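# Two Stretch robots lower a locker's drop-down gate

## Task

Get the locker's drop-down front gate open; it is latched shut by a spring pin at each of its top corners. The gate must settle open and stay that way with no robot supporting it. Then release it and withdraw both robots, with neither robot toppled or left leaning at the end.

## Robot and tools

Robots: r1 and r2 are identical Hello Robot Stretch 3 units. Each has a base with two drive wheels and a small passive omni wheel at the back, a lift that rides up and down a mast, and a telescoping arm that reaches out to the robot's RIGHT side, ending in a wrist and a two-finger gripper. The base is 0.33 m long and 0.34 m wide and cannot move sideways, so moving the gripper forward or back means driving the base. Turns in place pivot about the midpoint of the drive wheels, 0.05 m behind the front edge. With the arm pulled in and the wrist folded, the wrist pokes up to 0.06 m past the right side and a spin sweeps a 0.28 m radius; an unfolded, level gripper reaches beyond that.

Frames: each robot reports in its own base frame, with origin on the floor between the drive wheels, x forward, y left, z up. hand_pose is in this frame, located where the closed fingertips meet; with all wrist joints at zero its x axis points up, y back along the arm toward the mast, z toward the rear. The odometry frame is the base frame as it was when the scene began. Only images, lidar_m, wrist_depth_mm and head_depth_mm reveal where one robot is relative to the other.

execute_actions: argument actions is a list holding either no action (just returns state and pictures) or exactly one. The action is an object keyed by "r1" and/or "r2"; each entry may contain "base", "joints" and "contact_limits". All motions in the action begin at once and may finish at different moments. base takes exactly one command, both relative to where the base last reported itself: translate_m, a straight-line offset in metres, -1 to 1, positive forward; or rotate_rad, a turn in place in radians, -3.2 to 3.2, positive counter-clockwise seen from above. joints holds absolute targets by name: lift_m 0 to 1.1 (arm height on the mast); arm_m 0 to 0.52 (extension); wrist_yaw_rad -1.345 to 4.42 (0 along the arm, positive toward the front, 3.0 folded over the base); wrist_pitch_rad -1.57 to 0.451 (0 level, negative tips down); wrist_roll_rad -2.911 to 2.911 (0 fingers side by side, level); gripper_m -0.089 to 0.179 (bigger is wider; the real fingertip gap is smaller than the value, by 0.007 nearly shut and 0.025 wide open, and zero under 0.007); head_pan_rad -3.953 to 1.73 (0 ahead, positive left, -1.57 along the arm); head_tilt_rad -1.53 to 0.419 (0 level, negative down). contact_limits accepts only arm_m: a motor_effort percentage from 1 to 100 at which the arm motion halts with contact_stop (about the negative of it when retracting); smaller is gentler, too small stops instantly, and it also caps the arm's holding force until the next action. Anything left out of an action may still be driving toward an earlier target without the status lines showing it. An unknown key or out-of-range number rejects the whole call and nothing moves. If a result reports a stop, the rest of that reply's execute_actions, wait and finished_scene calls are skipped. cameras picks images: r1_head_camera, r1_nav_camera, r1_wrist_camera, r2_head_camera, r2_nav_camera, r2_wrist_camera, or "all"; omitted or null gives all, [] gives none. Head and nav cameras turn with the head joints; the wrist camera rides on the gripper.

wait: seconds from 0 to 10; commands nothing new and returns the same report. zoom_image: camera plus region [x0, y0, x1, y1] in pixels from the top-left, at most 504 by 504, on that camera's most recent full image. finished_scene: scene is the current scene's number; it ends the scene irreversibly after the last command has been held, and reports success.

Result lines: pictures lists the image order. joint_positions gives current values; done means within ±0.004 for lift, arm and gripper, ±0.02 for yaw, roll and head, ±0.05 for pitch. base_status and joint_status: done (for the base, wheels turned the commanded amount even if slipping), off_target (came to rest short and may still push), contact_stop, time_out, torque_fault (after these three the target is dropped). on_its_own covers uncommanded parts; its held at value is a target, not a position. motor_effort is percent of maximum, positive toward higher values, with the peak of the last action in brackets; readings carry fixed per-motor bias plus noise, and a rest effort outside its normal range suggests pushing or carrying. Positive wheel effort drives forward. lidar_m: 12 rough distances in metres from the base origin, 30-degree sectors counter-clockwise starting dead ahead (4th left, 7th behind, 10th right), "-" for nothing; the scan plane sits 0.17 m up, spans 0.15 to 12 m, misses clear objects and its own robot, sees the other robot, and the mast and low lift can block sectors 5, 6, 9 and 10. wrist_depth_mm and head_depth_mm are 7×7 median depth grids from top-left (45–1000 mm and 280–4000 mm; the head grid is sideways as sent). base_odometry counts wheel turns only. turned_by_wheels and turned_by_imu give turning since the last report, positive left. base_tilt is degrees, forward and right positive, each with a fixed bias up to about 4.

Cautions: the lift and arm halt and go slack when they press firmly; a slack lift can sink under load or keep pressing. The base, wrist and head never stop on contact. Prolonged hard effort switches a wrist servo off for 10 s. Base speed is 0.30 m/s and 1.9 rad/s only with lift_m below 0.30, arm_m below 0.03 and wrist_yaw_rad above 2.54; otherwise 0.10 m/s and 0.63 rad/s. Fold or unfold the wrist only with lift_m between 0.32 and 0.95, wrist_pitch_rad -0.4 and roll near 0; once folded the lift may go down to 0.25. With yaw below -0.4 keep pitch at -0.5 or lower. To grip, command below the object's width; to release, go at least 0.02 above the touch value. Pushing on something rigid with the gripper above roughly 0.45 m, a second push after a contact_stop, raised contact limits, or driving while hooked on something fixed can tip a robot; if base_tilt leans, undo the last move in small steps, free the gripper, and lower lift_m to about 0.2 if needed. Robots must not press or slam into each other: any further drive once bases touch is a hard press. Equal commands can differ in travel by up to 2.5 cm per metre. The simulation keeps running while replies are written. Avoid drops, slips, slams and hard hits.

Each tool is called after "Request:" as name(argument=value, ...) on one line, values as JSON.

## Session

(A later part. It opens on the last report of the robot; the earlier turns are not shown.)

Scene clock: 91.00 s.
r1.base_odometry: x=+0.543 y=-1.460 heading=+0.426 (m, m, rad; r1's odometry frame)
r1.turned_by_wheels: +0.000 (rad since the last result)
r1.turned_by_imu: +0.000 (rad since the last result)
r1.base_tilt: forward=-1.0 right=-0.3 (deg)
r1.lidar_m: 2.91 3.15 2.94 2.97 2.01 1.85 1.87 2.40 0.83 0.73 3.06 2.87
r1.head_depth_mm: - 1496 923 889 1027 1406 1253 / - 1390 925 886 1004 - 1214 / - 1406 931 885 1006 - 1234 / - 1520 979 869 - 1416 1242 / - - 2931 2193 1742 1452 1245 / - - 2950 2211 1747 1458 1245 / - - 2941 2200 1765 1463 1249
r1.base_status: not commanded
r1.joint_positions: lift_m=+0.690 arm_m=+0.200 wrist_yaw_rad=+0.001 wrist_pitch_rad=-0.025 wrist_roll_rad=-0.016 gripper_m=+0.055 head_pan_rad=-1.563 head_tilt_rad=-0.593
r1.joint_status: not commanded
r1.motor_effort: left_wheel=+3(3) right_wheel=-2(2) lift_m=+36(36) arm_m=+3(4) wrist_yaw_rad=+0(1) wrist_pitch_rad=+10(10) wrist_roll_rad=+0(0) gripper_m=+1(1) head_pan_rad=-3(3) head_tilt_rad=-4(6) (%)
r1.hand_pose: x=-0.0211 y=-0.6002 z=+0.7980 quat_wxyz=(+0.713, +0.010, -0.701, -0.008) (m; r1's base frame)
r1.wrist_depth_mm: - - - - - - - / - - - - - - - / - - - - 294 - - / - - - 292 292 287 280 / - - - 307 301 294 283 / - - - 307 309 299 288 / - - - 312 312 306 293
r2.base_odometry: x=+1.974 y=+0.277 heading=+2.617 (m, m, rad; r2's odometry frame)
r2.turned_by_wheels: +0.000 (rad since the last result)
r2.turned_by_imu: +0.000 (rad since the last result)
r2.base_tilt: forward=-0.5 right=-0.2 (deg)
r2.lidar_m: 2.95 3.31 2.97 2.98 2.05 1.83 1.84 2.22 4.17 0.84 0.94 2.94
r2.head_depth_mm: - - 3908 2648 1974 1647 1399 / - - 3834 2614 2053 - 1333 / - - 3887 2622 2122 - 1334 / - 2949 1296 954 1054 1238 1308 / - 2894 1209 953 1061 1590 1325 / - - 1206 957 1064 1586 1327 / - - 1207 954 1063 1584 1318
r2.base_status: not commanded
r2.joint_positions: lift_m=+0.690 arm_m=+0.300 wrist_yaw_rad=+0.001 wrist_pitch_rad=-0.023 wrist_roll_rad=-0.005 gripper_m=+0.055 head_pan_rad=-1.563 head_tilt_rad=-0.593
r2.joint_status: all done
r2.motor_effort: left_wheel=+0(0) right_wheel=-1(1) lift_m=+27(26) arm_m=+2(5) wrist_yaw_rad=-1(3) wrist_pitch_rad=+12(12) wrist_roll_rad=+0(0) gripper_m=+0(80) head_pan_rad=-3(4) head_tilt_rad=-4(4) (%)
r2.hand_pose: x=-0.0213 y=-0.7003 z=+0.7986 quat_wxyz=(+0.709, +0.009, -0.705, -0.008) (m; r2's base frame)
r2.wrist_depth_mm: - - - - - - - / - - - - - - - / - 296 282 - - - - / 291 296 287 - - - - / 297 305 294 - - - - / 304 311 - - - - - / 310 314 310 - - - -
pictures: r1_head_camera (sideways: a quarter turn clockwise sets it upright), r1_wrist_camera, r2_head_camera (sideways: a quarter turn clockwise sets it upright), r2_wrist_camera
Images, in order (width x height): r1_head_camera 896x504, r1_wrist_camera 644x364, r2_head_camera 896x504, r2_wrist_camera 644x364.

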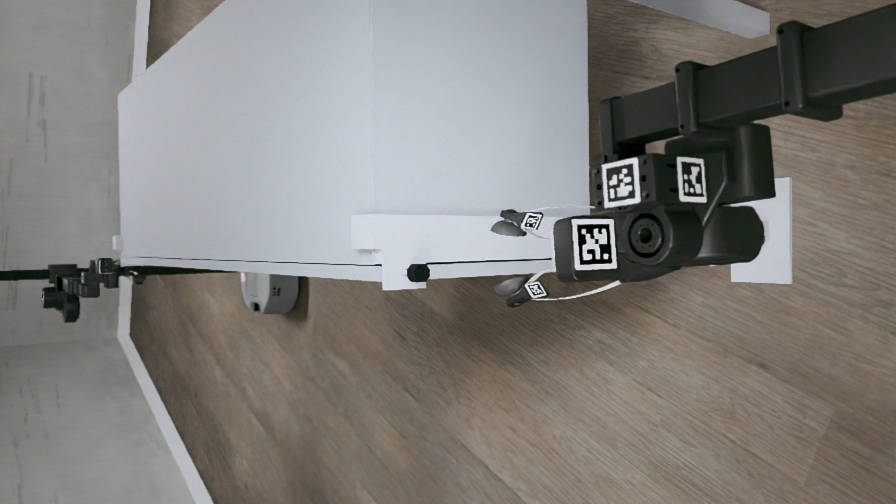

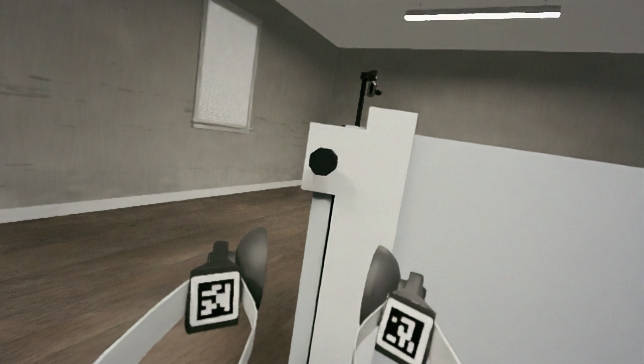

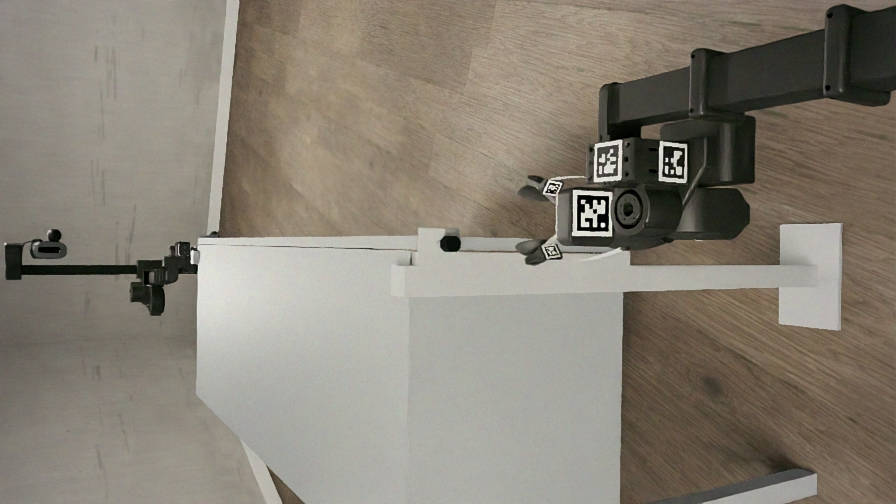

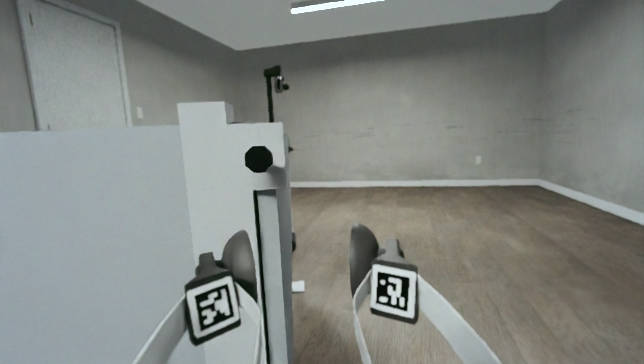

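Request:
execute_actions(actions=[{"r1":{"base":{"translate_m":0.006},"joints":{"lift_m":0.727,"gripper_m":0.05}},"r2":{"base":{"translate_m":0.04},"joints":{"lift_m":0.729,"gripper_m":0.05}}}], cameras=[])

Request:
execute_actions(actions=[{"r1":{"joints":{"arm_m":0.27},"contact_limits":{"arm_m":10}},"r2":{"joints":{"arm_m":0.36},"contact_limits":{"arm_m":10}}}], cameras=["r1_head_camera","r1_wrist_camera","r2_head_camera","r2_wrist_camera"])

Scene clock: 106.63 s.
r1.base_odometry: x=+0.548 y=-1.458 heading=+0.426 (m, m, rad; r1's odometry frame)
r1.turned_by_wheels: +0.000 (rad since the last result)
r1.turned_by_imu: +0.000 (rad since the last result)
r1.base_tilt: forward=-1.1 right=-0.4 (deg)
r1.lidar_m: 2.90 3.14 2.93 2.97 2.02 1.86 1.88 2.42 0.83 0.73 3.08 2.87
r1.head_depth_mm: - 1498 921 887 1027 1481 - / - 1395 926 885 984 - 1208 / - 1397 930 884 985 - 1242 / - 1645 981 865 - 1373 1238 / - - 2930 2194 1755 1453 1243 / - - 2942 2194 1748 1455 1243 / - - 2938 2213 1748 1460 1244
r1.base_status: done
r1.joint_positions: lift_m=+0.727 arm_m=+0.200 wrist_yaw_rad=+0.001 wrist_pitch_rad=-0.025 wrist_roll_rad=-0.016 gripper_m=+0.050 head_pan_rad=-1.563 head_tilt_rad=-0.593
r1.joint_status: all done
r1.motor_effort: left_wheel=+3(9) right_wheel=-2(3) lift_m=+37(35) arm_m=+3(3) wrist_yaw_rad=-2(1) wrist_pitch_rad=+10(10) wrist_roll_rad=+0(0) gripper_m=+0(34) head_pan_rad=-4(3) head_tilt_rad=-4(3) (%)
r1.hand_pose: x=-0.0211 y=-0.6002 z=+0.8351 quat_wxyz=(+0.713, +0.010, -0.701, -0.008) (m; r1's base frame)
r1.wrist_depth_mm: - - - - - - - / - - - - - - - / - - - - - - - / - - - 295 295 430 - / - - - 298 302 295 285 / - - - 314 308 301 290 / - - - 319 312 304 294
r2.base_odometry: x=+1.940 y=+0.297 heading=+2.617 (m, m, rad; r2's odometry frame)
r2.turned_by_wheels: +0.000 (rad since the last result)
r2.turned_by_imu: +0.000 (rad since the last result)
r2.base_tilt: forward=-0.4 right=-0.2 (deg)
r2.lidar_m: 2.91 3.31 2.96 2.97 2.09 1.87 1.88 2.25 4.25 0.83 0.92 2.90
r2.head_depth_mm: - - 3858 2616 1989 1634 - / - - 3868 2625 2143 - 1333 / - - 3830 2482 - 1512 1332 / - 2478 1215 935 1057 1508 1321 / - - 1215 958 1061 1599 1331 / - - 1203 959 1061 1584 1331 / - - 1202 953 1063 1467 1316
r2.base_status: done
r2.joint_positions: lift_m=+0.729 arm_m=+0.300 wrist_yaw_rad=+0.001 wrist_pitch_rad=-0.023 wrist_roll_rad=-0.005 gripper_m=+0.050 head_pan_rad=-1.563 head_tilt_rad=-0.593
r2.joint_status: all done
r2.motor_effort: left_wheel=+0(3) right_wheel=-1(2) lift_m=+26(28) arm_m=+2(3) wrist_yaw_rad=+0(1) wrist_pitch_rad=+11(12) wrist_roll_rad=+0(0) gripper_m=+0(37) head_pan_rad=-3(4) head_tilt_rad=-4(2) (%)
r2.hand_pose: x=-0.0213 y=-0.7003 z=+0.8376 quat_wxyz=(+0.709, +0.009, -0.705, -0.008) (m; r2's base frame)
r2.wrist_depth_mm: - - - - - - - / - - - - - - - / - - - - - - - / 294 298 301 311 - - - / 298 302 309 303 - - - / 304 308 - 317 - - - / 311 313 324 327 - - -
pictures: none
No camera images: the call's "cameras" was empty. Leave "cameras" out to get every camera's image.

Scene clock: 108.33 s.
r1.base_odometry: x=+0.548 y=-1.458 heading=+0.426 (m, m, rad; r1's odometry frame)
r1.turned_by_wheels: +0.000 (rad since the last result)
r1.turned_by_imu: +0.000 (rad since the last result)
r1.base_tilt: forward=-1.1 right=-0.4 (deg)
r1.lidar_m: 2.89 3.14 2.93 2.98 2.01 1.85 1.88 2.41 0.83 0.73 3.07 2.87
r1.head_depth_mm: - 1486 922 888 1028 1472 - / - 1397 925 886 984 1444 1237 / - 1400 930 880 - 1425 1235 / - 1642 980 829 - 1374 1235 / - - 2933 2200 1746 1450 1244 / - - 2955 2190 1755 1455 1245 / - - 2950 2200 1757 1460 1246
r1.base_status: not commanded
r1.joint_positions: lift_m=+0.727 arm_m=+0.270 wrist_yaw_rad=+0.001 wrist_pitch_rad=-0.025 wrist_roll_rad=-0.016 gripper_m=+0.050 head_pan_rad=-1.563 head_tilt_rad=-0.593
r1.joint_status: all done
r1.motor_effort: left_wheel=+3(3) right_wheel=-2(2) lift_m=+36(37) arm_m=+3(1) wrist_yaw_rad=-1(2) wrist_pitch_rad=+10(10) wrist_roll_rad=+0(0) gripper_m=+0(0) head_pan_rad=-4(3) head_tilt_rad=-4(4) (%)
r1.contact_limits: arm_m 10 (drawing in: default 18, maximum 30; extending or still: default 26, maximum 42)
r1.hand_pose: x=-0.0211 y=-0.6702 z=+0.8351 quat_wxyz=(+0.713, +0.010, -0.701, -0.008) (m; r1's base frame)
r1.wrist_depth_mm: - - - - - - - / - - - - - - - / - - - - - - - / - - - 262 216 427 - / - - - 224 219 226 219 / - - - 239 236 230 223 / - - - 244 240 235 226
r2.base_odometry: x=+1.940 y=+0.297 heading=+2.617 (m, m, rad; r2's odometry frame)
r2.turned_by_wheels: +0.000 (rad since the last result)
r2.turned_by_imu: +0.000 (rad since the last result)
r2.base_tilt: forward=-0.4 right=-0.2 (deg)
r2.lidar_m: 2.91 3.31 2.95 2.97 2.09 1.87 1.88 2.26 4.29 0.83 0.92 2.89
r2.head_depth_mm: - - 3882 2622 1990 1645 - / - - 3898 2613 - 1554 1315 / - - 3861 2619 - 1572 1339 / - 2434 1217 932 1056 1541 1322 / - - 1208 959 1063 1589 1326 / - - 1210 958 1060 1590 1334 / - - 1206 952 1063 1459 1315
r2.base_status: not commanded
r2.joint_positions: lift_m=+0.729 arm_m=+0.360 wrist_yaw_rad=+0.001 wrist_pitch_rad=-0.023 wrist_roll_rad=-0.005 gripper_m=+0.050 head_pan_rad=-1.563 head_tilt_rad=-0.593
r2.joint_status: all done
r2.motor_effort: left_wheel=+0(0) right_wheel=-1(1) lift_m=+26(26) arm_m=+2(5) wrist_yaw_rad=-1(0) wrist_pitch_rad=+11(12) wrist_roll_rad=+0(0) gripper_m=+1(0) head_pan_rad=-4(4) head_tilt_rad=-3(3) (%)
r2.contact_limits: arm_m 10 (drawing in: default 24, maximum 38; extending or still: default 29, maximum 49)
r2.hand_pose: x=-0.0213 y=-0.7603 z=+0.8376 quat_wxyz=(+0.709, +0.009, -0.705, -0.008) (m; r2's base frame)
r2.wrist_depth_mm: - - - - - - - / - - - - - - - / - - - - - - - / 236 241 229 235 - - - / 240 245 237 239 - - - / 243 250 - 254 - - - / 249 254 247 261 - - -
pictures: r1_head_camera (sideways: a quarter turn clockwise sets it upright), r1_wrist_camera, r2_head_camera (sideways: a quarter turn clockwise sets it upright), r2_wrist_camera
Images, in order (width x height): r1_head_camera 896x504, r1_wrist_camera 644x364, r2_head_camera 896x504, r2_wrist_camera 644x364.

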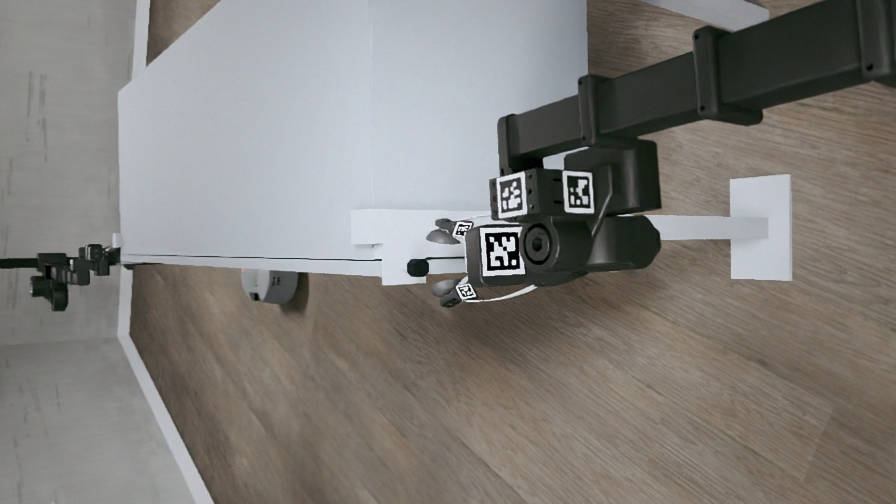

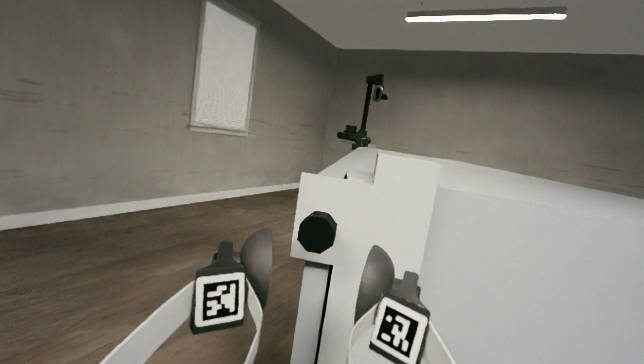

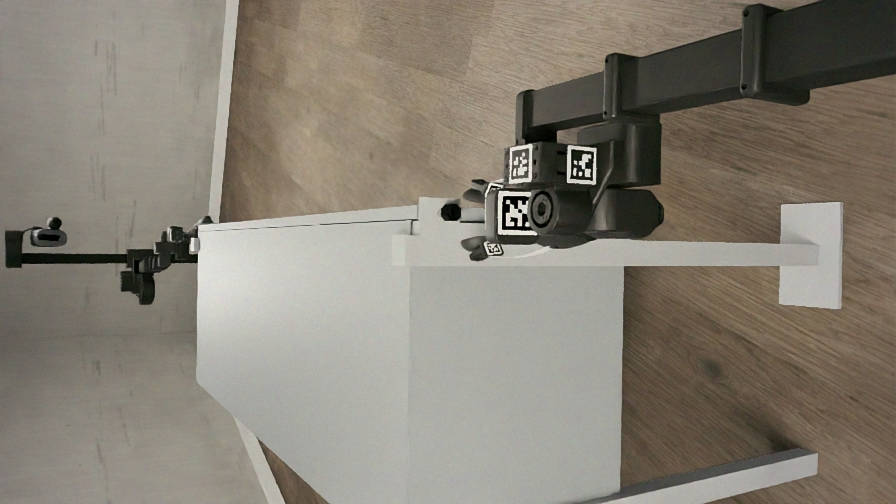

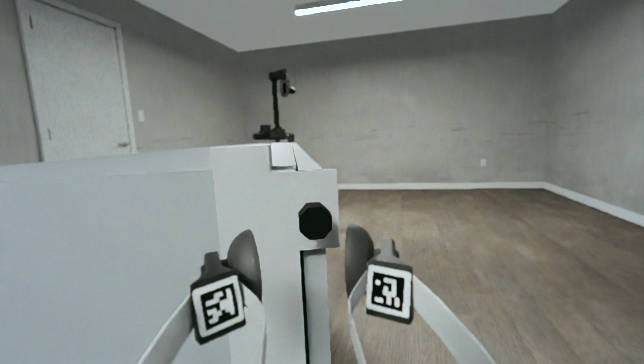

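Request:
execute_actions(actions=[{"r1":{"base":{"translate_m":0.005},"joints":{"lift_m":0.733,"gripper_m":0.045}},"r2":{"joints":{"lift_m":0.733,"gripper_m":0.045,"arm_m":0.39}}}], cameras=[])

Request:
execute_actions(actions=[{"r1":{"joints":{"arm_m":0.335},"contact_limits":{"arm_m":8}},"r2":{"joints":{"arm_m":0.44},"contact_limits":{"arm_m":7}}}], cameras=["r1_wrist_camera","r2_wrist_camera"])

Scene clock: 116.43 s.
r1.base_odometry: x=+0.553 y=-1.456 heading=+0.426 (m, m, rad; r1's odometry frame)
r1.turned_by_wheels: +0.000 (rad since the last result)
r1.turned_by_imu: +0.000 (rad since the last result)
r1.base_tilt: forward=-1.2 right=-0.3 (deg)
r1.lidar_m: 2.90 3.13 2.93 2.97 2.02 1.86 1.88 2.42 0.84 0.73 3.06 2.86
r1.head_depth_mm: - 1492 922 887 1028 1472 - / - 1393 928 886 - 1426 1232 / - 1401 929 869 - 1427 1234 / - 1658 980 845 - 1420 1243 / - - 2935 2189 1749 1454 1239 / - - 2931 2177 1750 1457 1247 / - - 2963 2204 1760 1457 1245
r1.base_status: done
r1.joint_positions: lift_m=+0.733 arm_m=+0.270 wrist_yaw_rad=+0.001 wrist_pitch_rad=-0.025 wrist_roll_rad=-0.016 gripper_m=+0.045 head_pan_rad=-1.563 head_tilt_rad=-0.593
r1.joint_status: all done
r1.motor_effort: left_wheel=+3(8) right_wheel=-2(4) lift_m=+36(38) arm_m=+3(2) wrist_yaw_rad=-1(2) wrist_pitch_rad=+10(10) wrist_roll_rad=+0(0) gripper_m=+1(32) head_pan_rad=-4(3) head_tilt_rad=-4(4) (%)
r1.hand_pose: x=-0.0211 y=-0.6702 z=+0.8411 quat_wxyz=(+0.713, +0.010, -0.701, -0.008) (m; r1's base frame)
r1.wrist_depth_mm: - - - - - - - / - - - - - - - / - - - - - - - / - - - - 216 539 - / - - - 223 219 227 221 / - - - 242 237 231 223 / - - - 245 240 235 226
r2.base_odometry: x=+1.940 y=+0.297 heading=+2.617 (m, m, rad; r2's odometry frame)
r2.turned_by_wheels: +0.000 (rad since the last result)
r2.turned_by_imu: +0.000 (rad since the last result)
r2.base_tilt: forward=-0.4 right=-0.2 (deg)
r2.lidar_m: 2.91 3.30 2.95 2.97 2.09 1.87 1.87 2.25 4.24 0.83 0.92 2.90
r2.head_depth_mm: - - 3899 2607 1981 1637 - / - - 3891 2631 - 1595 1335 / - - 3825 2748 - 1591 1333 / - 2444 1214 930 1055 1546 1320 / - - 1206 956 1061 1591 1327 / - - 1207 956 1061 1584 1328 / - - 1198 951 1065 1463 1320
r2.base_status: not commanded
r2.joint_positions: lift_m=+0.733 arm_m=+0.390 wrist_yaw_rad=+0.001 wrist_pitch_rad=-0.023 wrist_roll_rad=-0.005 gripper_m=+0.045 head_pan_rad=-1.563 head_tilt_rad=-0.593
r2.joint_status: all done
r2.motor_effort: left_wheel=+1(1) right_wheel=-1(1) lift_m=+26(26) arm_m=+2(0) wrist_yaw_rad=-1(1) wrist_pitch_rad=+12(11) wrist_roll_rad=+0(0) gripper_m=+0(36) head_pan_rad=-3(4) head_tilt_rad=-4(4) (%)
r2.hand_pose: x=-0.0213 y=-0.7903 z=+0.8416 quat_wxyz=(+0.709, +0.009, -0.705, -0.008) (m; r2's base frame)
r2.wrist_depth_mm: - - - - - - - / - - - - - - - / - - - - - - - / 254 222 198 264 - - - / 209 214 203 204 - - - / 215 219 220 213 - - - / 219 223 214 228 - - -
pictures: none
No camera images: the call's "cameras" was empty. Leave "cameras" out to get every camera's image.

Scene clock: 118.10 s.
r1.base_odometry: x=+0.553 y=-1.456 heading=+0.426 (m, m, rad; r1's odometry frame)
r1.turned_by_wheels: +0.000 (rad since the last result)
r1.turned_by_imu: +0.000 (rad since the last result)
r1.base_tilt: forward=-1.0 right=-0.3 (deg)
r1.lidar_m: 2.90 3.14 2.93 2.97 2.02 1.86 1.89 2.42 0.84 0.73 3.07 2.86
r1.head_depth_mm: - 1485 925 887 1032 1439 - / - 1391 926 889 - 1392 1230 / - 1398 932 858 1620 1442 1234 / - 1652 980 824 1645 1416 1239 / - - 2917 2186 1733 1453 1242 / - - 2936 2191 1758 1459 1244 / - - 2946 2190 1752 1450 1247
r1.base_status: not commanded
r1.joint_positions: lift_m=+0.733 arm_m=+0.316 wrist_yaw_rad=-0.006 wrist_pitch_rad=-0.027 wrist_roll_rad=-0.016 gripper_m=+0.045 head_pan_rad=-1.563 head_tilt_rad=-0.594
r1.joint_status: arm_m contact_stop (moved +0.046 of +0.065)
r1.on_its_own: arm_m is slack since a contact_stop, until your next command for it (your +0.335 is given up)
r1.motor_effort: left_wheel=+1(2) right_wheel=-1(2) lift_m=+36(36) arm_m=+0(12) wrist_yaw_rad=+6(8) wrist_pitch_rad=+11(12) wrist_roll_rad=+0(0) gripper_m=-1(1) head_pan_rad=-3(3) head_tilt_rad=-3(4) (%)
r1.contact_limits: arm_m 8 (drawing in: default 18, maximum 30; extending or still: default 26, maximum 42)
r1.hand_pose: x=-0.0231 y=-0.7163 z=+0.8406 quat_wxyz=(+0.713, +0.008, -0.701, -0.012) (m; r1's base frame)
r1.wrist_depth_mm: - - - - - - - / - - - - - - - / - - - - - - - / - - - 489 175 515 - / - - - 178 172 184 180 / - - - 178 173 186 180 / - - - 196 193 190 184
r2.base_odometry: x=+1.940 y=+0.297 heading=+2.617 (m, m, rad; r2's odometry frame)
r2.turned_by_wheels: +0.000 (rad since the last result)
r2.turned_by_imu: +0.000 (rad since the last result)
r2.base_tilt: forward=-0.4 right=-0.2 (deg)
r2.lidar_m: 2.91 3.30 2.95 2.96 2.09 1.87 1.88 2.26 4.28 0.83 0.92 2.90
r2.head_depth_mm: - - 3884 2627 1996 1646 - / - - 3900 2742 - 1594 1334 / - - 3852 2761 1795 1593 1333 / - 2418 1212 930 1053 1553 1321 / - - 1206 957 1062 1593 1324 / - - 1207 958 1061 1586 1327 / - - 1203 953 1062 1459 1310
r2.base_status: not commanded
r2.joint_positions: lift_m=+0.733 arm_m=+0.414 wrist_yaw_rad=-0.001 wrist_pitch_rad=-0.025 wrist_roll_rad=-0.005 gripper_m=+0.045 head_pan_rad=-1.563 head_tilt_rad=-0.593
r2.joint_status: arm_m contact_stop (moved +0.025 of +0.050)
r2.on_its_own: arm_m is slack since a contact_stop, until your next command for it (your +0.440 is given up)
r2.motor_effort: left_wheel=-1(2) right_wheel=+2(2) lift_m=+26(26) arm_m=-2(6) wrist_yaw_rad=+1(3) wrist_pitch_rad=+12(14) wrist_roll_rad=+0(0) gripper_m=-2(3) head_pan_rad=-4(3) head_tilt_rad=-3(4) (%)
r2.contact_limits: arm_m 7 (drawing in: default 24, maximum 38; extending or still: default 29, maximum 49)
r2.hand_pose: x=-0.0216 y=-0.8150 z=+0.8411 quat_wxyz=(+0.709, +0.009, -0.705, -0.009) (m; r2's base frame)
r2.wrist_depth_mm: - - - - - - - / - - - - - - - / - - - - - - - / 250 216 173 258 - - - / 186 190 177 180 - - - / 189 195 184 185 - - - / 193 197 187 200 - - -
pictures: r1_wrist_camera, r2_wrist_camera
Images, in order (width x height): r1_wrist_camera 644x364, r2_wrist_camera 644x364.

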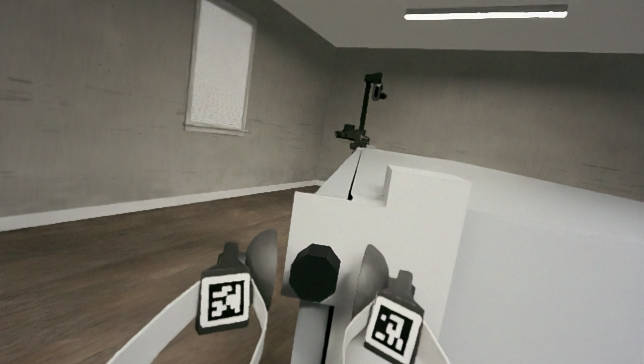

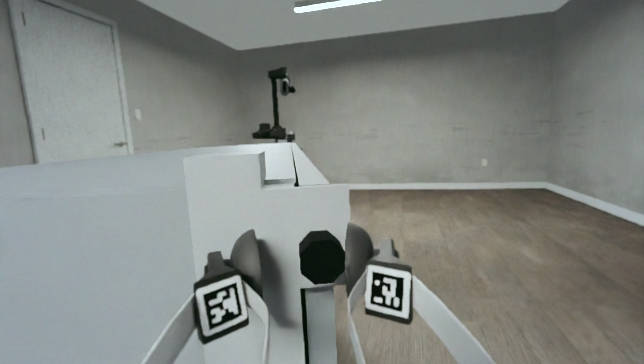

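Request:
execute_actions(actions=[{"r1":{"joints":{"gripper_m":-0.045}},"r2":{"joints":{"gripper_m":-0.045}}}], cameras=["r1_wrist_camera","r2_wrist_camera"])

Request:
execute_actions(actions=[{"r1":{"joints":{"arm_m":0.299},"contact_limits":{"arm_m":18}},"r2":{"joints":{"arm_m":0.398},"contact_limits":{"arm_m":22}}}], cameras=["r1_head_camera","r1_wrist_camera","r2_head_camera","r2_wrist_camera"])

Scene clock: 127.93 s.
r1.base_odometry: x=+0.553 y=-1.456 heading=+0.426 (m, m, rad; r1's odometry frame)
r1.turned_by_wheels: +0.000 (rad since the last result)
r1.turned_by_imu: +0.000 (rad since the last result)
r1.base_tilt: forward=-1.0 right=-0.3 (deg)
r1.lidar_m: 2.90 3.15 2.93 2.97 2.03 1.86 1.88 2.42 0.83 0.73 3.07 2.86
r1.head_depth_mm: - 1380 921 886 1026 1431 - / - 1388 928 885 - 1393 1234 / - 1393 930 851 1619 1441 1234 / - 1648 977 812 1640 1412 1242 / - - 2933 2185 1741 1450 1239 / - - 2929 2192 1744 1458 1240 / - - 2961 2204 1755 1451 1242
r1.base_status: not commanded
r1.joint_positions: lift_m=+0.733 arm_m=+0.316 wrist_yaw_rad=-0.002 wrist_pitch_rad=-0.027 wrist_roll_rad=-0.016 gripper_m=-0.041 head_pan_rad=-1.563 head_tilt_rad=-0.594
r1.joint_status: gripper_m off_target (ended at -0.041, target -0.045)
r1.on_its_own: arm_m is slack since a contact_stop, until your next command for it (your +0.335 is given up)
r1.motor_effort: left_wheel=+1(6) right_wheel=-1(3) lift_m=+36(35) arm_m=+1(2) wrist_yaw_rad=+2(9) wrist_pitch_rad=+11(12) wrist_roll_rad=+0(0) gripper_m=-23(100) head_pan_rad=-3(3) head_tilt_rad=-3(2) (%)
r1.hand_pose: x=-0.0220 y=-0.7160 z=+0.8406 quat_wxyz=(+0.713, +0.009, -0.701, -0.010) (m; r1's base frame)
r1.wrist_depth_mm: - - - - - - - / - - - - - - - / - - - - - - - / - - - - 175 497 - / - - - 175 171 183 180 / - - - 143 174 186 180 / - - - 195 177 190 183
r2.base_odometry: x=+1.940 y=+0.297 heading=+2.616 (m, m, rad; r2's odometry frame)
r2.turned_by_wheels: -0.001 (rad since the last result)
r2.turned_by_imu: -0.001 (rad since the last result)
r2.base_tilt: forward=-0.5 right=-0.2 (deg)
r2.lidar_m: 2.90 3.29 2.95 2.97 2.09 1.87 1.88 2.26 4.23 0.83 0.92 2.90
r2.head_depth_mm: - - 3870 2633 1988 1652 - / - - 3883 2770 - 1595 1336 / - - 3866 2742 - 1589 1331 / - 2410 1214 922 1049 1507 1321 / - - 1210 959 1062 1593 1327 / - - 1207 957 1064 1594 1330 / - - 1206 955 1067 1466 1321
r2.base_status: not commanded
r2.joint_positions: lift_m=+0.733 arm_m=+0.411 wrist_yaw_rad=-0.007 wrist_pitch_rad=-0.027 wrist_roll_rad=-0.001 gripper_m=-0.039 head_pan_rad=-1.563 head_tilt_rad=-0.593
r2.joint_status: gripper_m off_target (ended at -0.039, target -0.045)
r2.on_its_own: arm_m is slack since a contact_stop, until your next command for it (your +0.440 is given up)
r2.motor_effort: left_wheel=-7(7) right_wheel=+13(13) lift_m=+26(26) arm_m=-1(0) wrist_yaw_rad=+7(8) wrist_pitch_rad=+13(13) wrist_roll_rad=-3(3) gripper_m=-39(99) head_pan_rad=-3(3) head_tilt_rad=-3(3) (%)
r2.hand_pose: x=-0.0231 y=-0.8119 z=+0.8406 quat_wxyz=(+0.708, +0.007, -0.706, -0.012) (m; r2's base frame)
r2.wrist_depth_mm: - - - - - - - / - - - - - - - / - - - - - - - / 249 211 175 334 - - - / 187 191 178 183 - - - / 192 196 182 199 - - - / 196 202 189 204 - - -
pictures: r1_wrist_camera, r2_wrist_camera
Images, in order (width x height): r1_wrist_camera 644x364, r2_wrist_camera 644x364.

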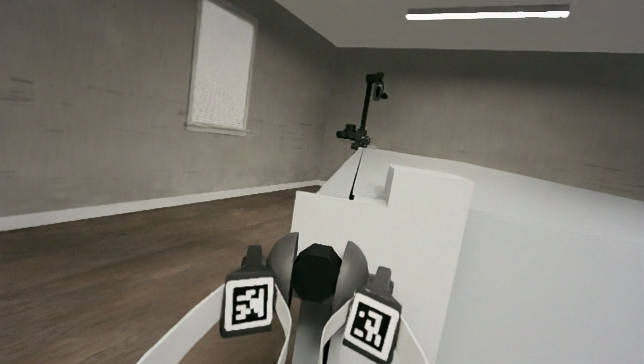

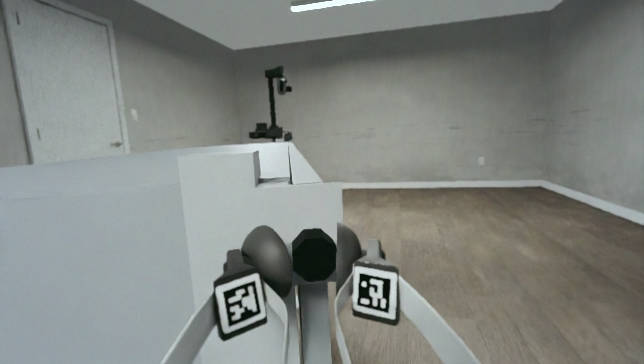

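Scene clock: 129.60 s.
r1.base_odometry: x=+0.553 y=-1.456 heading=+0.426 (m, m, rad; r1's odometry frame)
r1.turned_by_wheels: +0.000 (rad since the last result)
r1.turned_by_imu: +0.000 (rad since the last result)
r1.base_tilt: forward=-1.2 right=-0.5 (deg)
r1.lidar_m: 2.91 3.15 2.93 2.97 2.02 1.86 1.89 2.42 0.84 0.73 3.06 2.86
r1.head_depth_mm: - 1390 920 886 1030 1471 - / - 1397 922 887 984 1407 1231 / - 1391 926 863 - 1439 1236 / - 1642 1032 831 1599 1407 1238 / - 1994 1170 985 1687 1451 1245 / - - 2913 2121 1746 1449 1242 / - - 2957 2196 1748 1452 1242
r1.base_status: not commanded
r1.joint_positions: lift_m=+0.733 arm_m=+0.300 wrist_yaw_rad=-0.002 wrist_pitch_rad=-0.026 wrist_roll_rad=-0.016 gripper_m=-0.038 head_pan_rad=-1.563 head_tilt_rad=-0.594
r1.joint_status: all done
r1.on_its_own: gripper_m is held at -0.039, not at your -0.045, by its stall guard, which is not easing now
r1.motor_effort: left_wheel=+2(3) right_wheel=-1(1) lift_m=+35(35) arm_m=-4(9) wrist_yaw_rad=+0(1) wrist_pitch_rad=+10(11) wrist_roll_rad=+0(0) gripper_m=-20(24) head_pan_rad=-4(2) head_tilt_rad=-4(4) (%)
r1.contact_limits: arm_m 18 (drawing in: default 18, maximum 30; extending or still: default 26, maximum 42)
r1.hand_pose: x=-0.0218 y=-0.7001 z=+0.8407 quat_wxyz=(+0.713, +0.009, -0.701, -0.010) (m; r1's base frame)
r1.wrist_depth_mm: - - - - - - - / - - - - - - - / - - - - - - - / - - 516 713 185 511 - / - 237 358 192 187 198 194 / - 239 293 160 190 202 194 / - - 304 470 210 206 199
r2.base_odometry: x=+1.940 y=+0.297 heading=+2.616 (m, m, rad; r2's odometry frame)
r2.turned_by_wheels: +0.000 (rad since the last result)
r2.turned_by_imu: -0.002 (rad since the last result)
r2.base_tilt: forward=-0.4 right=-0.2 (deg)
r2.lidar_m: 2.90 3.30 2.96 2.97 2.09 1.87 1.87 2.25 4.23 0.83 0.92 2.90
r2.head_depth_mm: - - 3920 2631 1991 1641 - / - - 3880 1707 - 1588 1333 / - - 1616 1201 - 1590 1332 / - 2410 1299 919 1052 1500 1301 / - - 1211 954 1060 1598 1331 / - - 1205 953 1060 1585 1328 / - - 1204 954 1063 1505 1315
r2.base_status: not commanded
r2.joint_positions: lift_m=+0.733 arm_m=+0.399 wrist_yaw_rad=-0.017 wrist_pitch_rad=-0.027 wrist_roll_rad=-0.001 gripper_m=-0.032 head_pan_rad=-1.563 head_tilt_rad=-0.593
r2.joint_status: all done
r2.on_its_own: gripper_m is held at -0.034, not at your -0.045, by its stall guard, which is still easing; wrist_yaw_rad is at rest, and its effort (+19) is outside its rest range (-12 to +12)
r2.motor_effort: left_wheel=-3(7) right_wheel=+6(13) lift_m=+26(26) arm_m=-9(13) wrist_yaw_rad=+19(23) wrist_pitch_rad=+13(14) wrist_roll_rad=-3(3) gripper_m=-30(39) head_pan_rad=-4(4) head_tilt_rad=-4(3) (%)
r2.contact_limits: arm_m 22 (drawing in: default 24, maximum 38; extending or still: default 29, maximum 49)
r2.hand_pose: x=-0.0258 y=-0.7991 z=+0.8406 quat_wxyz=(+0.708, +0.004, -0.707, -0.016) (m; r2's base frame)
r2.wrist_depth_mm: - - - - - - - / - - - - - - - / - - - - - - - / 242 205 185 624 - - - / 197 202 191 194 330 247 - / 200 208 194 - 272 - - / 205 213 202 436 282 - -
pictures: r1_head_camera (sideways: a quarter turn clockwise sets it upright), r1_wrist_camera, r2_head_camera (sideways: a quarter turn clockwise sets it upright), r2_wrist_camera
Images, in order (width x height): r1_head_camera 896x504, r1_wrist_camera 644x364, r2_head_camera 896x504, r2_wrist_camera 644x364.

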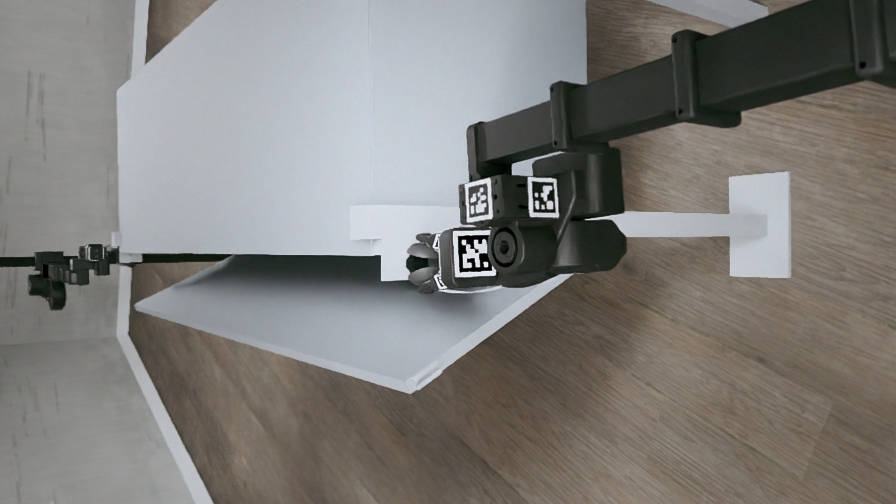

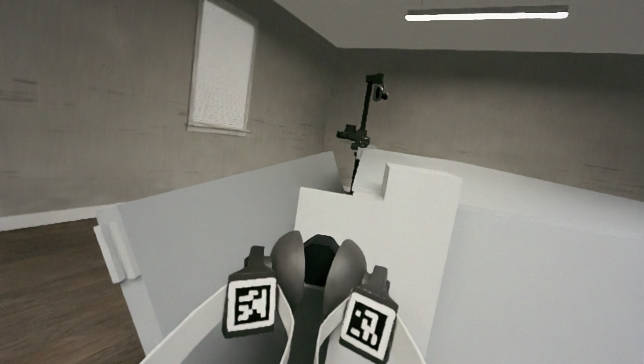

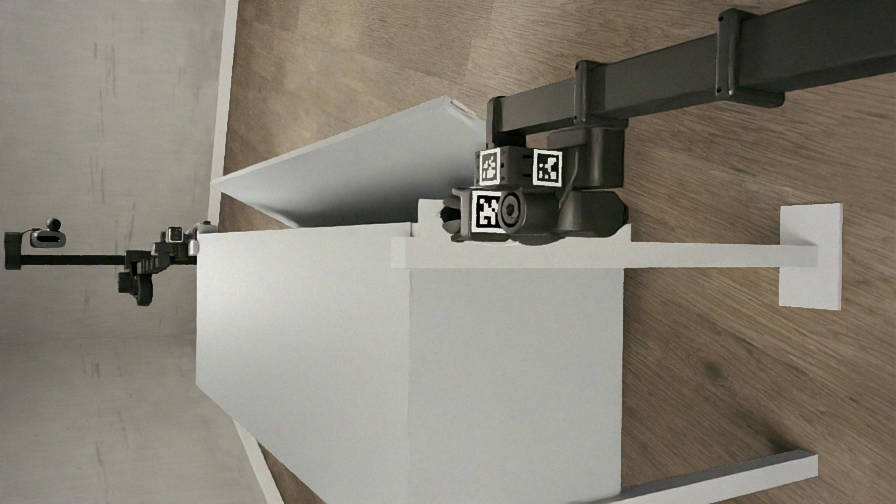

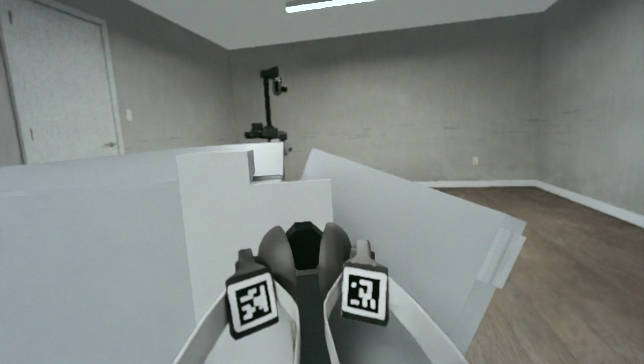

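Request:
execute_actions(actions=[{"r1":{"joints":{"gripper_m":0.045}},"r2":{"joints":{"gripper_m":0.045}}}], cameras=[])

Request:
execute_actions(actions=[{"r1":{"joints":{"arm_m":0.12}},"r2":{"joints":{"arm_m":0.2}}}], cameras=["r1_head_camera","r1_wrist_camera","r2_wrist_camera"])

Scene clock: 135.47 s.
r1.base_odometry: x=+0.553 y=-1.456 heading=+0.426 (m, m, rad; r1's odometry frame)
r1.turned_by_wheels: +0.000 (rad since the last result)
r1.turned_by_imu: +0.000 (rad since the last result)
r1.base_tilt: forward=-1.0 right=-0.5 (deg)
r1.lidar_m: 2.91 3.13 2.93 2.97 2.02 1.86 1.89 2.42 0.83 0.73 3.06 2.86
r1.head_depth_mm: - 1385 919 889 1032 1469 - / - 1386 925 887 983 1433 1229 / - 1398 928 864 - 1439 1234 / - 1643 1031 832 1611 1371 1236 / - - 2949 2174 1740 1447 1237 / - - 2966 2208 1739 1445 1243 / - - 2951 2206 1754 1458 1244
r1.base_status: not commanded
r1.joint_positions: lift_m=+0.733 arm_m=+0.299 wrist_yaw_rad=-0.002 wrist_pitch_rad=-0.025 wrist_roll_rad=-0.016 gripper_m=+0.045 head_pan_rad=-1.563 head_tilt_rad=-0.594
r1.joint_status: all done
r1.motor_effort: left_wheel=+1(2) right_wheel=-1(1) lift_m=+35(36) arm_m=-3(6) wrist_yaw_rad=+1(1) wrist_pitch_rad=+10(10) wrist_roll_rad=+1(0) gripper_m=+2(89) head_pan_rad=-3(3) head_tilt_rad=-4(3) (%)
r1.hand_pose: x=-0.0218 y=-0.6998 z=+0.8409 quat_wxyz=(+0.713, +0.009, -0.701, -0.010) (m; r1's base frame)
r1.wrist_depth_mm: - - - - - - - / - - - - - - - / - - - - - - - / - - - - 186 526 - / - - - 194 188 200 194 / - - - 200 190 202 195 / - - - - 211 207 199
r2.base_odometry: x=+1.940 y=+0.297 heading=+2.617 (m, m, rad; r2's odometry frame)
r2.turned_by_wheels: +0.000 (rad since the last result)
r2.turned_by_imu: +0.000 (rad since the last result)
r2.base_tilt: forward=-0.4 right=-0.2 (deg)
r2.lidar_m: 2.91 3.32 2.96 2.97 2.09 1.87 1.88 2.25 4.28 0.84 0.92 2.90
r2.head_depth_mm: - - 3892 2626 1984 1643 - / - - 3893 2638 - 1594 1333 / - - 3848 2729 - 1596 1329 / - 2414 1296 924 1052 1321 1304 / - - 1209 957 1062 1582 1327 / - - 1211 954 1059 1585 1326 / - - 1203 951 1064 1462 1314
r2.base_status: not commanded
r2.joint_positions: lift_m=+0.733 arm_m=+0.398 wrist_yaw_rad=-0.002 wrist_pitch_rad=-0.024 wrist_roll_rad=-0.001 gripper_m=+0.045 head_pan_rad=-1.563 head_tilt_rad=-0.593
r2.joint_status: all done
r2.motor_effort: left_wheel=+0(4) right_wheel=-1(5) lift_m=+26(26) arm_m=-4(8) wrist_yaw_rad=+3(19) wrist_pitch_rad=+12(13) wrist_roll_rad=-3(3) gripper_m=+0(99) head_pan_rad=-4(4) head_tilt_rad=-4(4) (%)
r2.hand_pose: x=-0.0220 y=-0.7989 z=+0.8412 quat_wxyz=(+0.708, +0.008, -0.706, -0.010) (m; r2's base frame)
r2.wrist_depth_mm: - - - - - - - / - - - - - - - / - - - - - - - / 259 219 189 - - - - / 200 205 192 194 - - - / 205 210 201 204 - - - / 209 214 205 - - - -
pictures: none
No camera images: the call's "cameras" was empty. Leave "cameras" out to get every camera's image.

Scene clock: 138.17 s.
r1.base_odometry: x=+0.553 y=-1.456 heading=+0.426 (m, m, rad; r1's odometry frame)
r1.turned_by_wheels: +0.000 (rad since the last result)
r1.turned_by_imu: +0.000 (rad since the last result)
r1.base_tilt: forward=-1.1 right=-0.3 (deg)
r1.lidar_m: 2.89 3.15 2.93 2.96 2.02 1.86 1.89 2.42 0.83 0.73 3.06 2.86
r1.head_depth_mm: - 1384 923 887 1029 1472 - / - 1386 922 886 1031 - - / - 1399 932 885 1033 - 1183 / - 1648 1033 899 1208 - 1212 / - - 2938 2192 1744 1450 1238 / - - 2929 2196 1749 1451 1242 / - - 2947 2192 1751 1461 1244
r1.base_status: not commanded
r1.joint_positions: lift_m=+0.733 arm_m=+0.120 wrist_yaw_rad=-0.001 wrist_pitch_rad=-0.025 wrist_roll_rad=-0.016 gripper_m=+0.045 head_pan_rad=-1.563 head_tilt_rad=-0.594
r1.joint_status: all done
r1.motor_effort: left_wheel=+3(2) right_wheel=-1(1) lift_m=+35(36) arm_m=-2(1) wrist_yaw_rad=+1(1) wrist_pitch_rad=+10(10) wrist_roll_rad=+0(0) gripper_m=+0(0) head_pan_rad=-2(2) head_tilt_rad=-3(2) (%)
r1.hand_pose: x=-0.0218 y=-0.5208 z=+0.8410 quat_wxyz=(+0.713, +0.009, -0.701, -0.010) (m; r1's base frame)
r1.wrist_depth_mm: - - - - - - - / - - - - - - - / - - - - - - - / - - - - 376 547 - / - - - - 381 369 357 / - - - - 390 380 364 / - - - - 397 387 373
r2.base_odometry: x=+1.940 y=+0.297 heading=+2.617 (m, m, rad; r2's odometry frame)
r2.turned_by_wheels: +0.000 (rad since the last result)
r2.turned_by_imu: +0.000 (rad since the last result)
r2.base_tilt: forward=-0.4 right=-0.2 (deg)
r2.lidar_m: 2.91 3.31 2.96 2.97 2.09 1.87 1.88 2.25 4.22 0.83 0.92 2.90
r2.head_depth_mm: - - 3913 2618 1986 1636 - / - - 3870 2603 1980 - 1277 / - - 3854 2636 2061 - 1269 / - 2578 1302 937 1052 1226 1298 / - - 1211 959 1062 1591 1329 / - - 1205 957 1061 1581 1333 / - - 1208 954 1064 1468 1316
r2.base_status: not commanded
r2.joint_positions: lift_m=+0.733 arm_m=+0.200 wrist_yaw_rad=-0.001 wrist_pitch_rad=-0.023 wrist_roll_rad=-0.001 gripper_m=+0.045 head_pan_rad=-1.563 head_tilt_rad=-0.593
r2.joint_status: all done
r2.motor_effort: left_wheel=+0(0) right_wheel=+0(0) lift_m=+26(25) arm_m=-4(9) wrist_yaw_rad=+1(2) wrist_pitch_rad=+12(12) wrist_roll_rad=-3(3) gripper_m=+0(0) head_pan_rad=-4(3) head_tilt_rad=-4(4) (%)
r2.hand_pose: x=-0.0216 y=-0.6009 z=+0.8415 quat_wxyz=(+0.708, +0.008, -0.706, -0.009) (m; r2's base frame)
r2.wrist_depth_mm: - - - - - - - / - - - - - - - / - - - - - - - / 388 394 404 - - - - / 392 406 412 - - - - / 401 415 414 - - - - / 412 419 437 - - - -
pictures: r1_head_camera (sideways: a quarter turn clockwise sets it upright), r1_wrist_camera, r2_wrist_camera
Images, in order (width x height): r1_head_camera 896x504, r1_wrist_camera 644x364, r2_wrist_camera 644x364.

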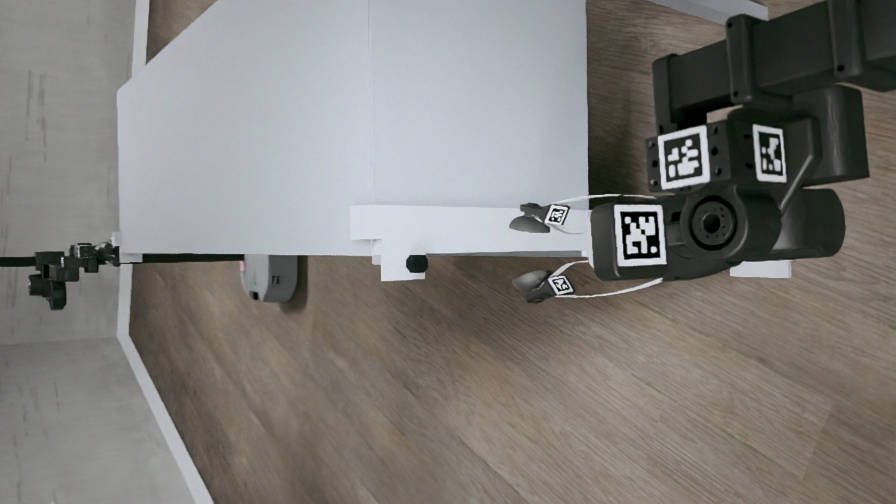

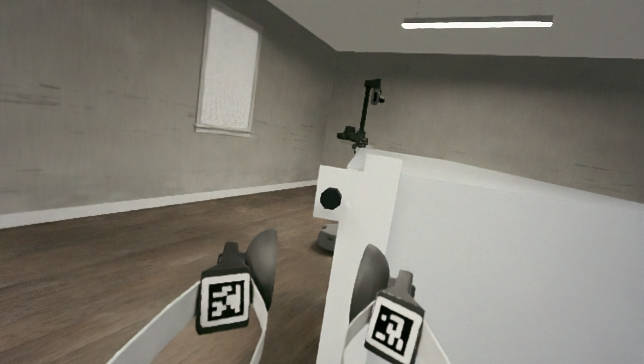

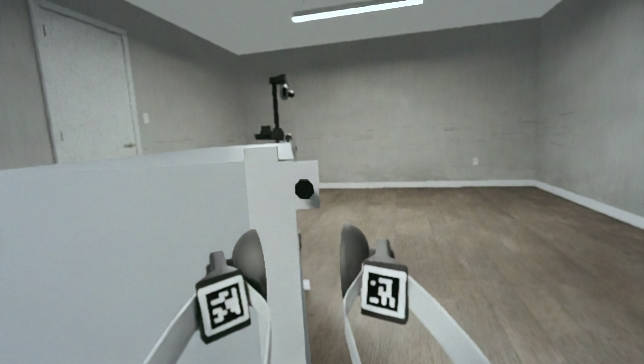

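Request:
wait(seconds=3)

Request:
finished_scene(scene=2)

Scene clock: 145.17 s.
r1.base_odometry: x=+0.553 y=-1.456 heading=+0.426 (m, m, rad; r1's odometry frame)
r1.turned_by_wheels: +0.000 (rad since the last result)
r1.turned_by_imu: +0.000 (rad since the last result)
r1.base_tilt: forward=-1.1 right=-0.4 (deg)
r1.lidar_m: 2.89 3.16 2.93 2.97 2.02 1.86 1.89 2.41 0.84 0.73 3.07 2.86
r1.head_depth_mm: - 1387 920 887 1028 1474 - / - 1392 927 888 1032 - - / - 1401 930 887 1031 - 1189 / - 1647 1031 900 1206 - 1216 / - - 2935 2183 1754 1447 1239 / - - 2927 2195 1746 1462 1237 / - - 2951 2198 1751 1461 1244
r1.base_status: not commanded
r1.joint_positions: lift_m=+0.733 arm_m=+0.120 wrist_yaw_rad=-0.001 wrist_pitch_rad=-0.025 wrist_roll_rad=-0.016 gripper_m=+0.045 head_pan_rad=-1.563 head_tilt_rad=-0.594
r1.joint_status: all done
r1.motor_effort: left_wheel=+2(2) right_wheel=-1(1) lift_m=+36(36) arm_m=-1(1) wrist_yaw_rad=+1(1) wrist_pitch_rad=+10(10) wrist_roll_rad=+0(0) gripper_m=+1(0) head_pan_rad=-3(2) head_tilt_rad=-4(2) (%)
r1.hand_pose: x=-0.0218 y=-0.5208 z=+0.8410 quat_wxyz=(+0.713, +0.009, -0.701, -0.010) (m; r1's base frame)
r1.wrist_depth_mm: - - - - - - - / - - - - - - - / - - - - - - - / - - - - 376 545 - / - - - - 382 372 359 / - - - - 389 377 365 / - - - - 394 384 369
r2.base_odometry: x=+1.940 y=+0.297 heading=+2.617 (m, m, rad; r2's odometry frame)
r2.turned_by_wheels: +0.000 (rad since the last result)
r2.turned_by_imu: +0.000 (rad since the last result)
r2.base_tilt: forward=-0.4 right=-0.2 (deg)
r2.lidar_m: 2.90 3.29 2.96 2.98 2.09 1.87 1.88 2.25 4.24 0.84 0.92 2.90
r2.head_depth_mm: - - 3918 2636 1988 1646 - / - - 3860 2606 1981 - 1271 / - - 3858 2615 2057 - 1270 / - 2557 1299 936 1050 1227 1302 / - - 1208 958 1055 1589 1327 / - - 1204 956 1062 1585 1327 / - - 1207 952 1063 1455 1315
r2.base_status: not commanded
r2.joint_positions: lift_m=+0.733 arm_m=+0.200 wrist_yaw_rad=-0.001 wrist_pitch_rad=-0.023 wrist_roll_rad=-0.001 gripper_m=+0.045 head_pan_rad=-1.563 head_tilt_rad=-0.593
r2.joint_status: all done
r2.motor_effort: left_wheel=+0(0) right_wheel=-1(0) lift_m=+26(25) arm_m=-5(9) wrist_yaw_rad=+0(2) wrist_pitch_rad=+12(12) wrist_roll_rad=-2(3) gripper_m=+1(0) head_pan_rad=-5(3) head_tilt_rad=-4(4) (%)
r2.hand_pose: x=-0.0216 y=-0.6009 z=+0.8415 quat_wxyz=(+0.708, +0.008, -0.706, -0.009) (m; r2's base frame)
r2.wrist_depth_mm: - - - - - - - / - - - - - - - / - - - - - - - / 390 394 401 - - - - / 392 403 413 - - - - / 398 413 417 - - - - / 408 420 440 - - - -
wait: 3.00 s; at rest from the start
pictures: r1_head_camera (sideways: a quarter turn clockwise sets it upright), r1_nav_camera (sideways: a quarter turn counterclockwise sets it upright), r1_wrist_camera, r2_head_camera (sideways: a quarter turn clockwise sets it upright), r2_nav_camera (sideways: a quarter turn counterclockwise sets it upright), r2_wrist_camera
Images, in order (width x height): r1_head_camera 896x504, r1_nav_camera 672x504, r1_wrist_camera 644x364, r2_head_camera 896x504, r2_nav_camera 672x504, r2_wrist_camera 644x364.

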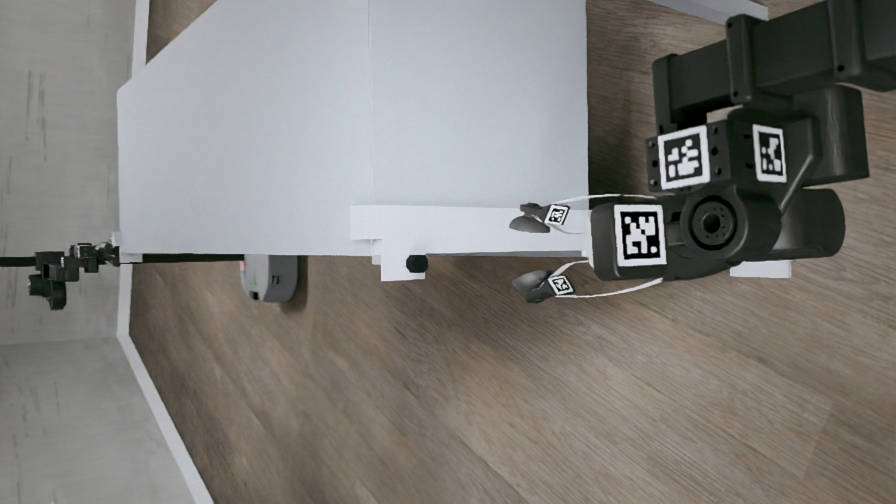

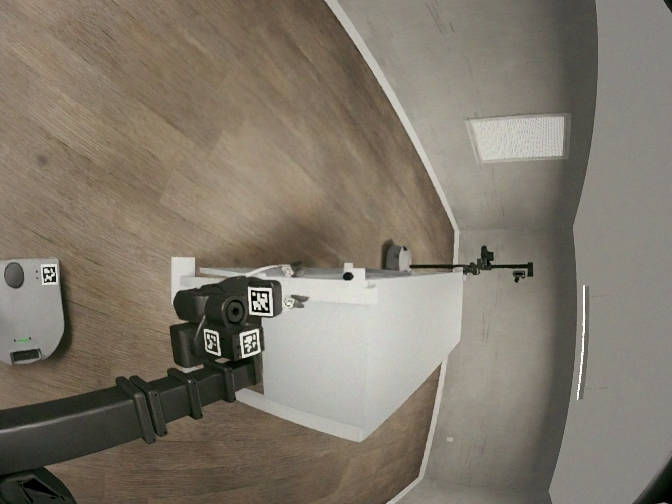

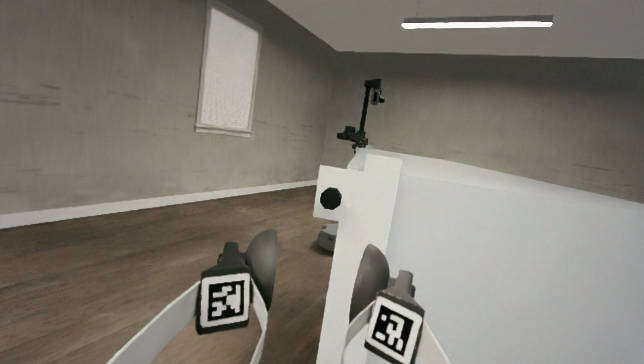

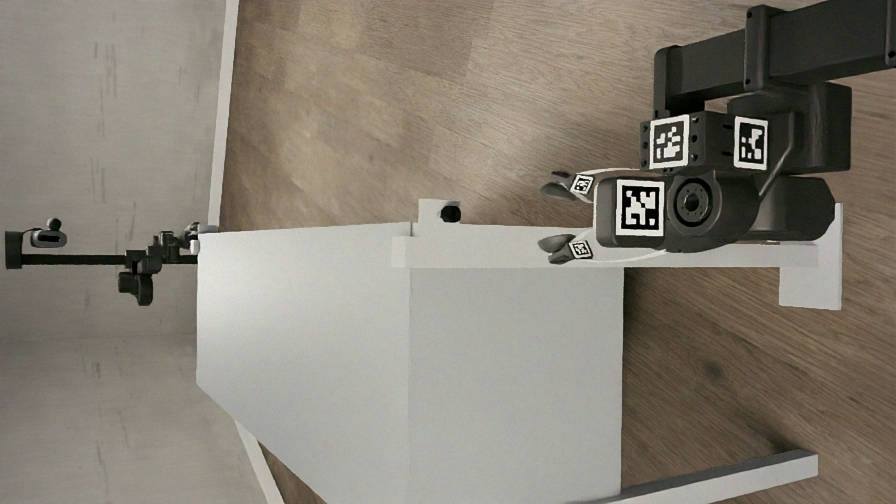

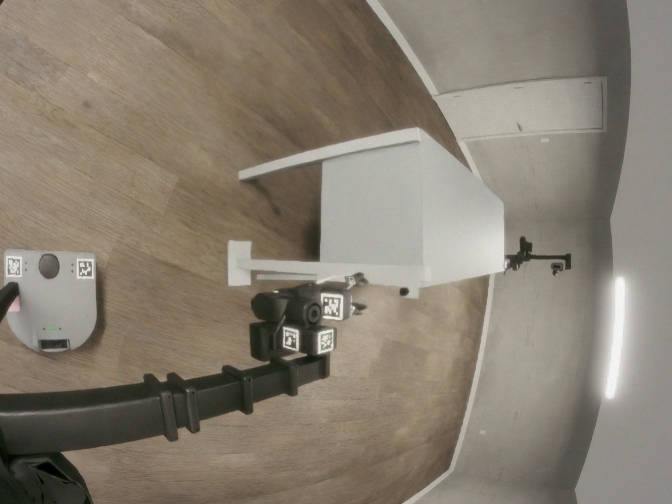

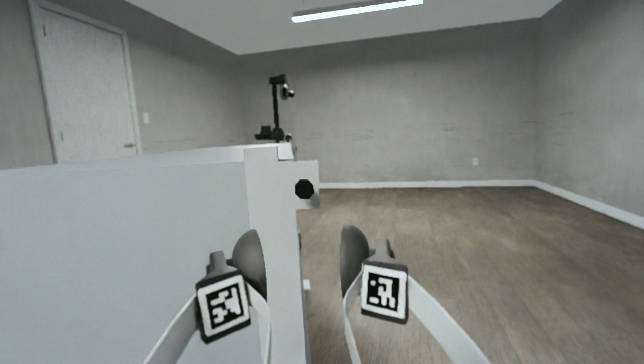

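The scene is finished: the task was done.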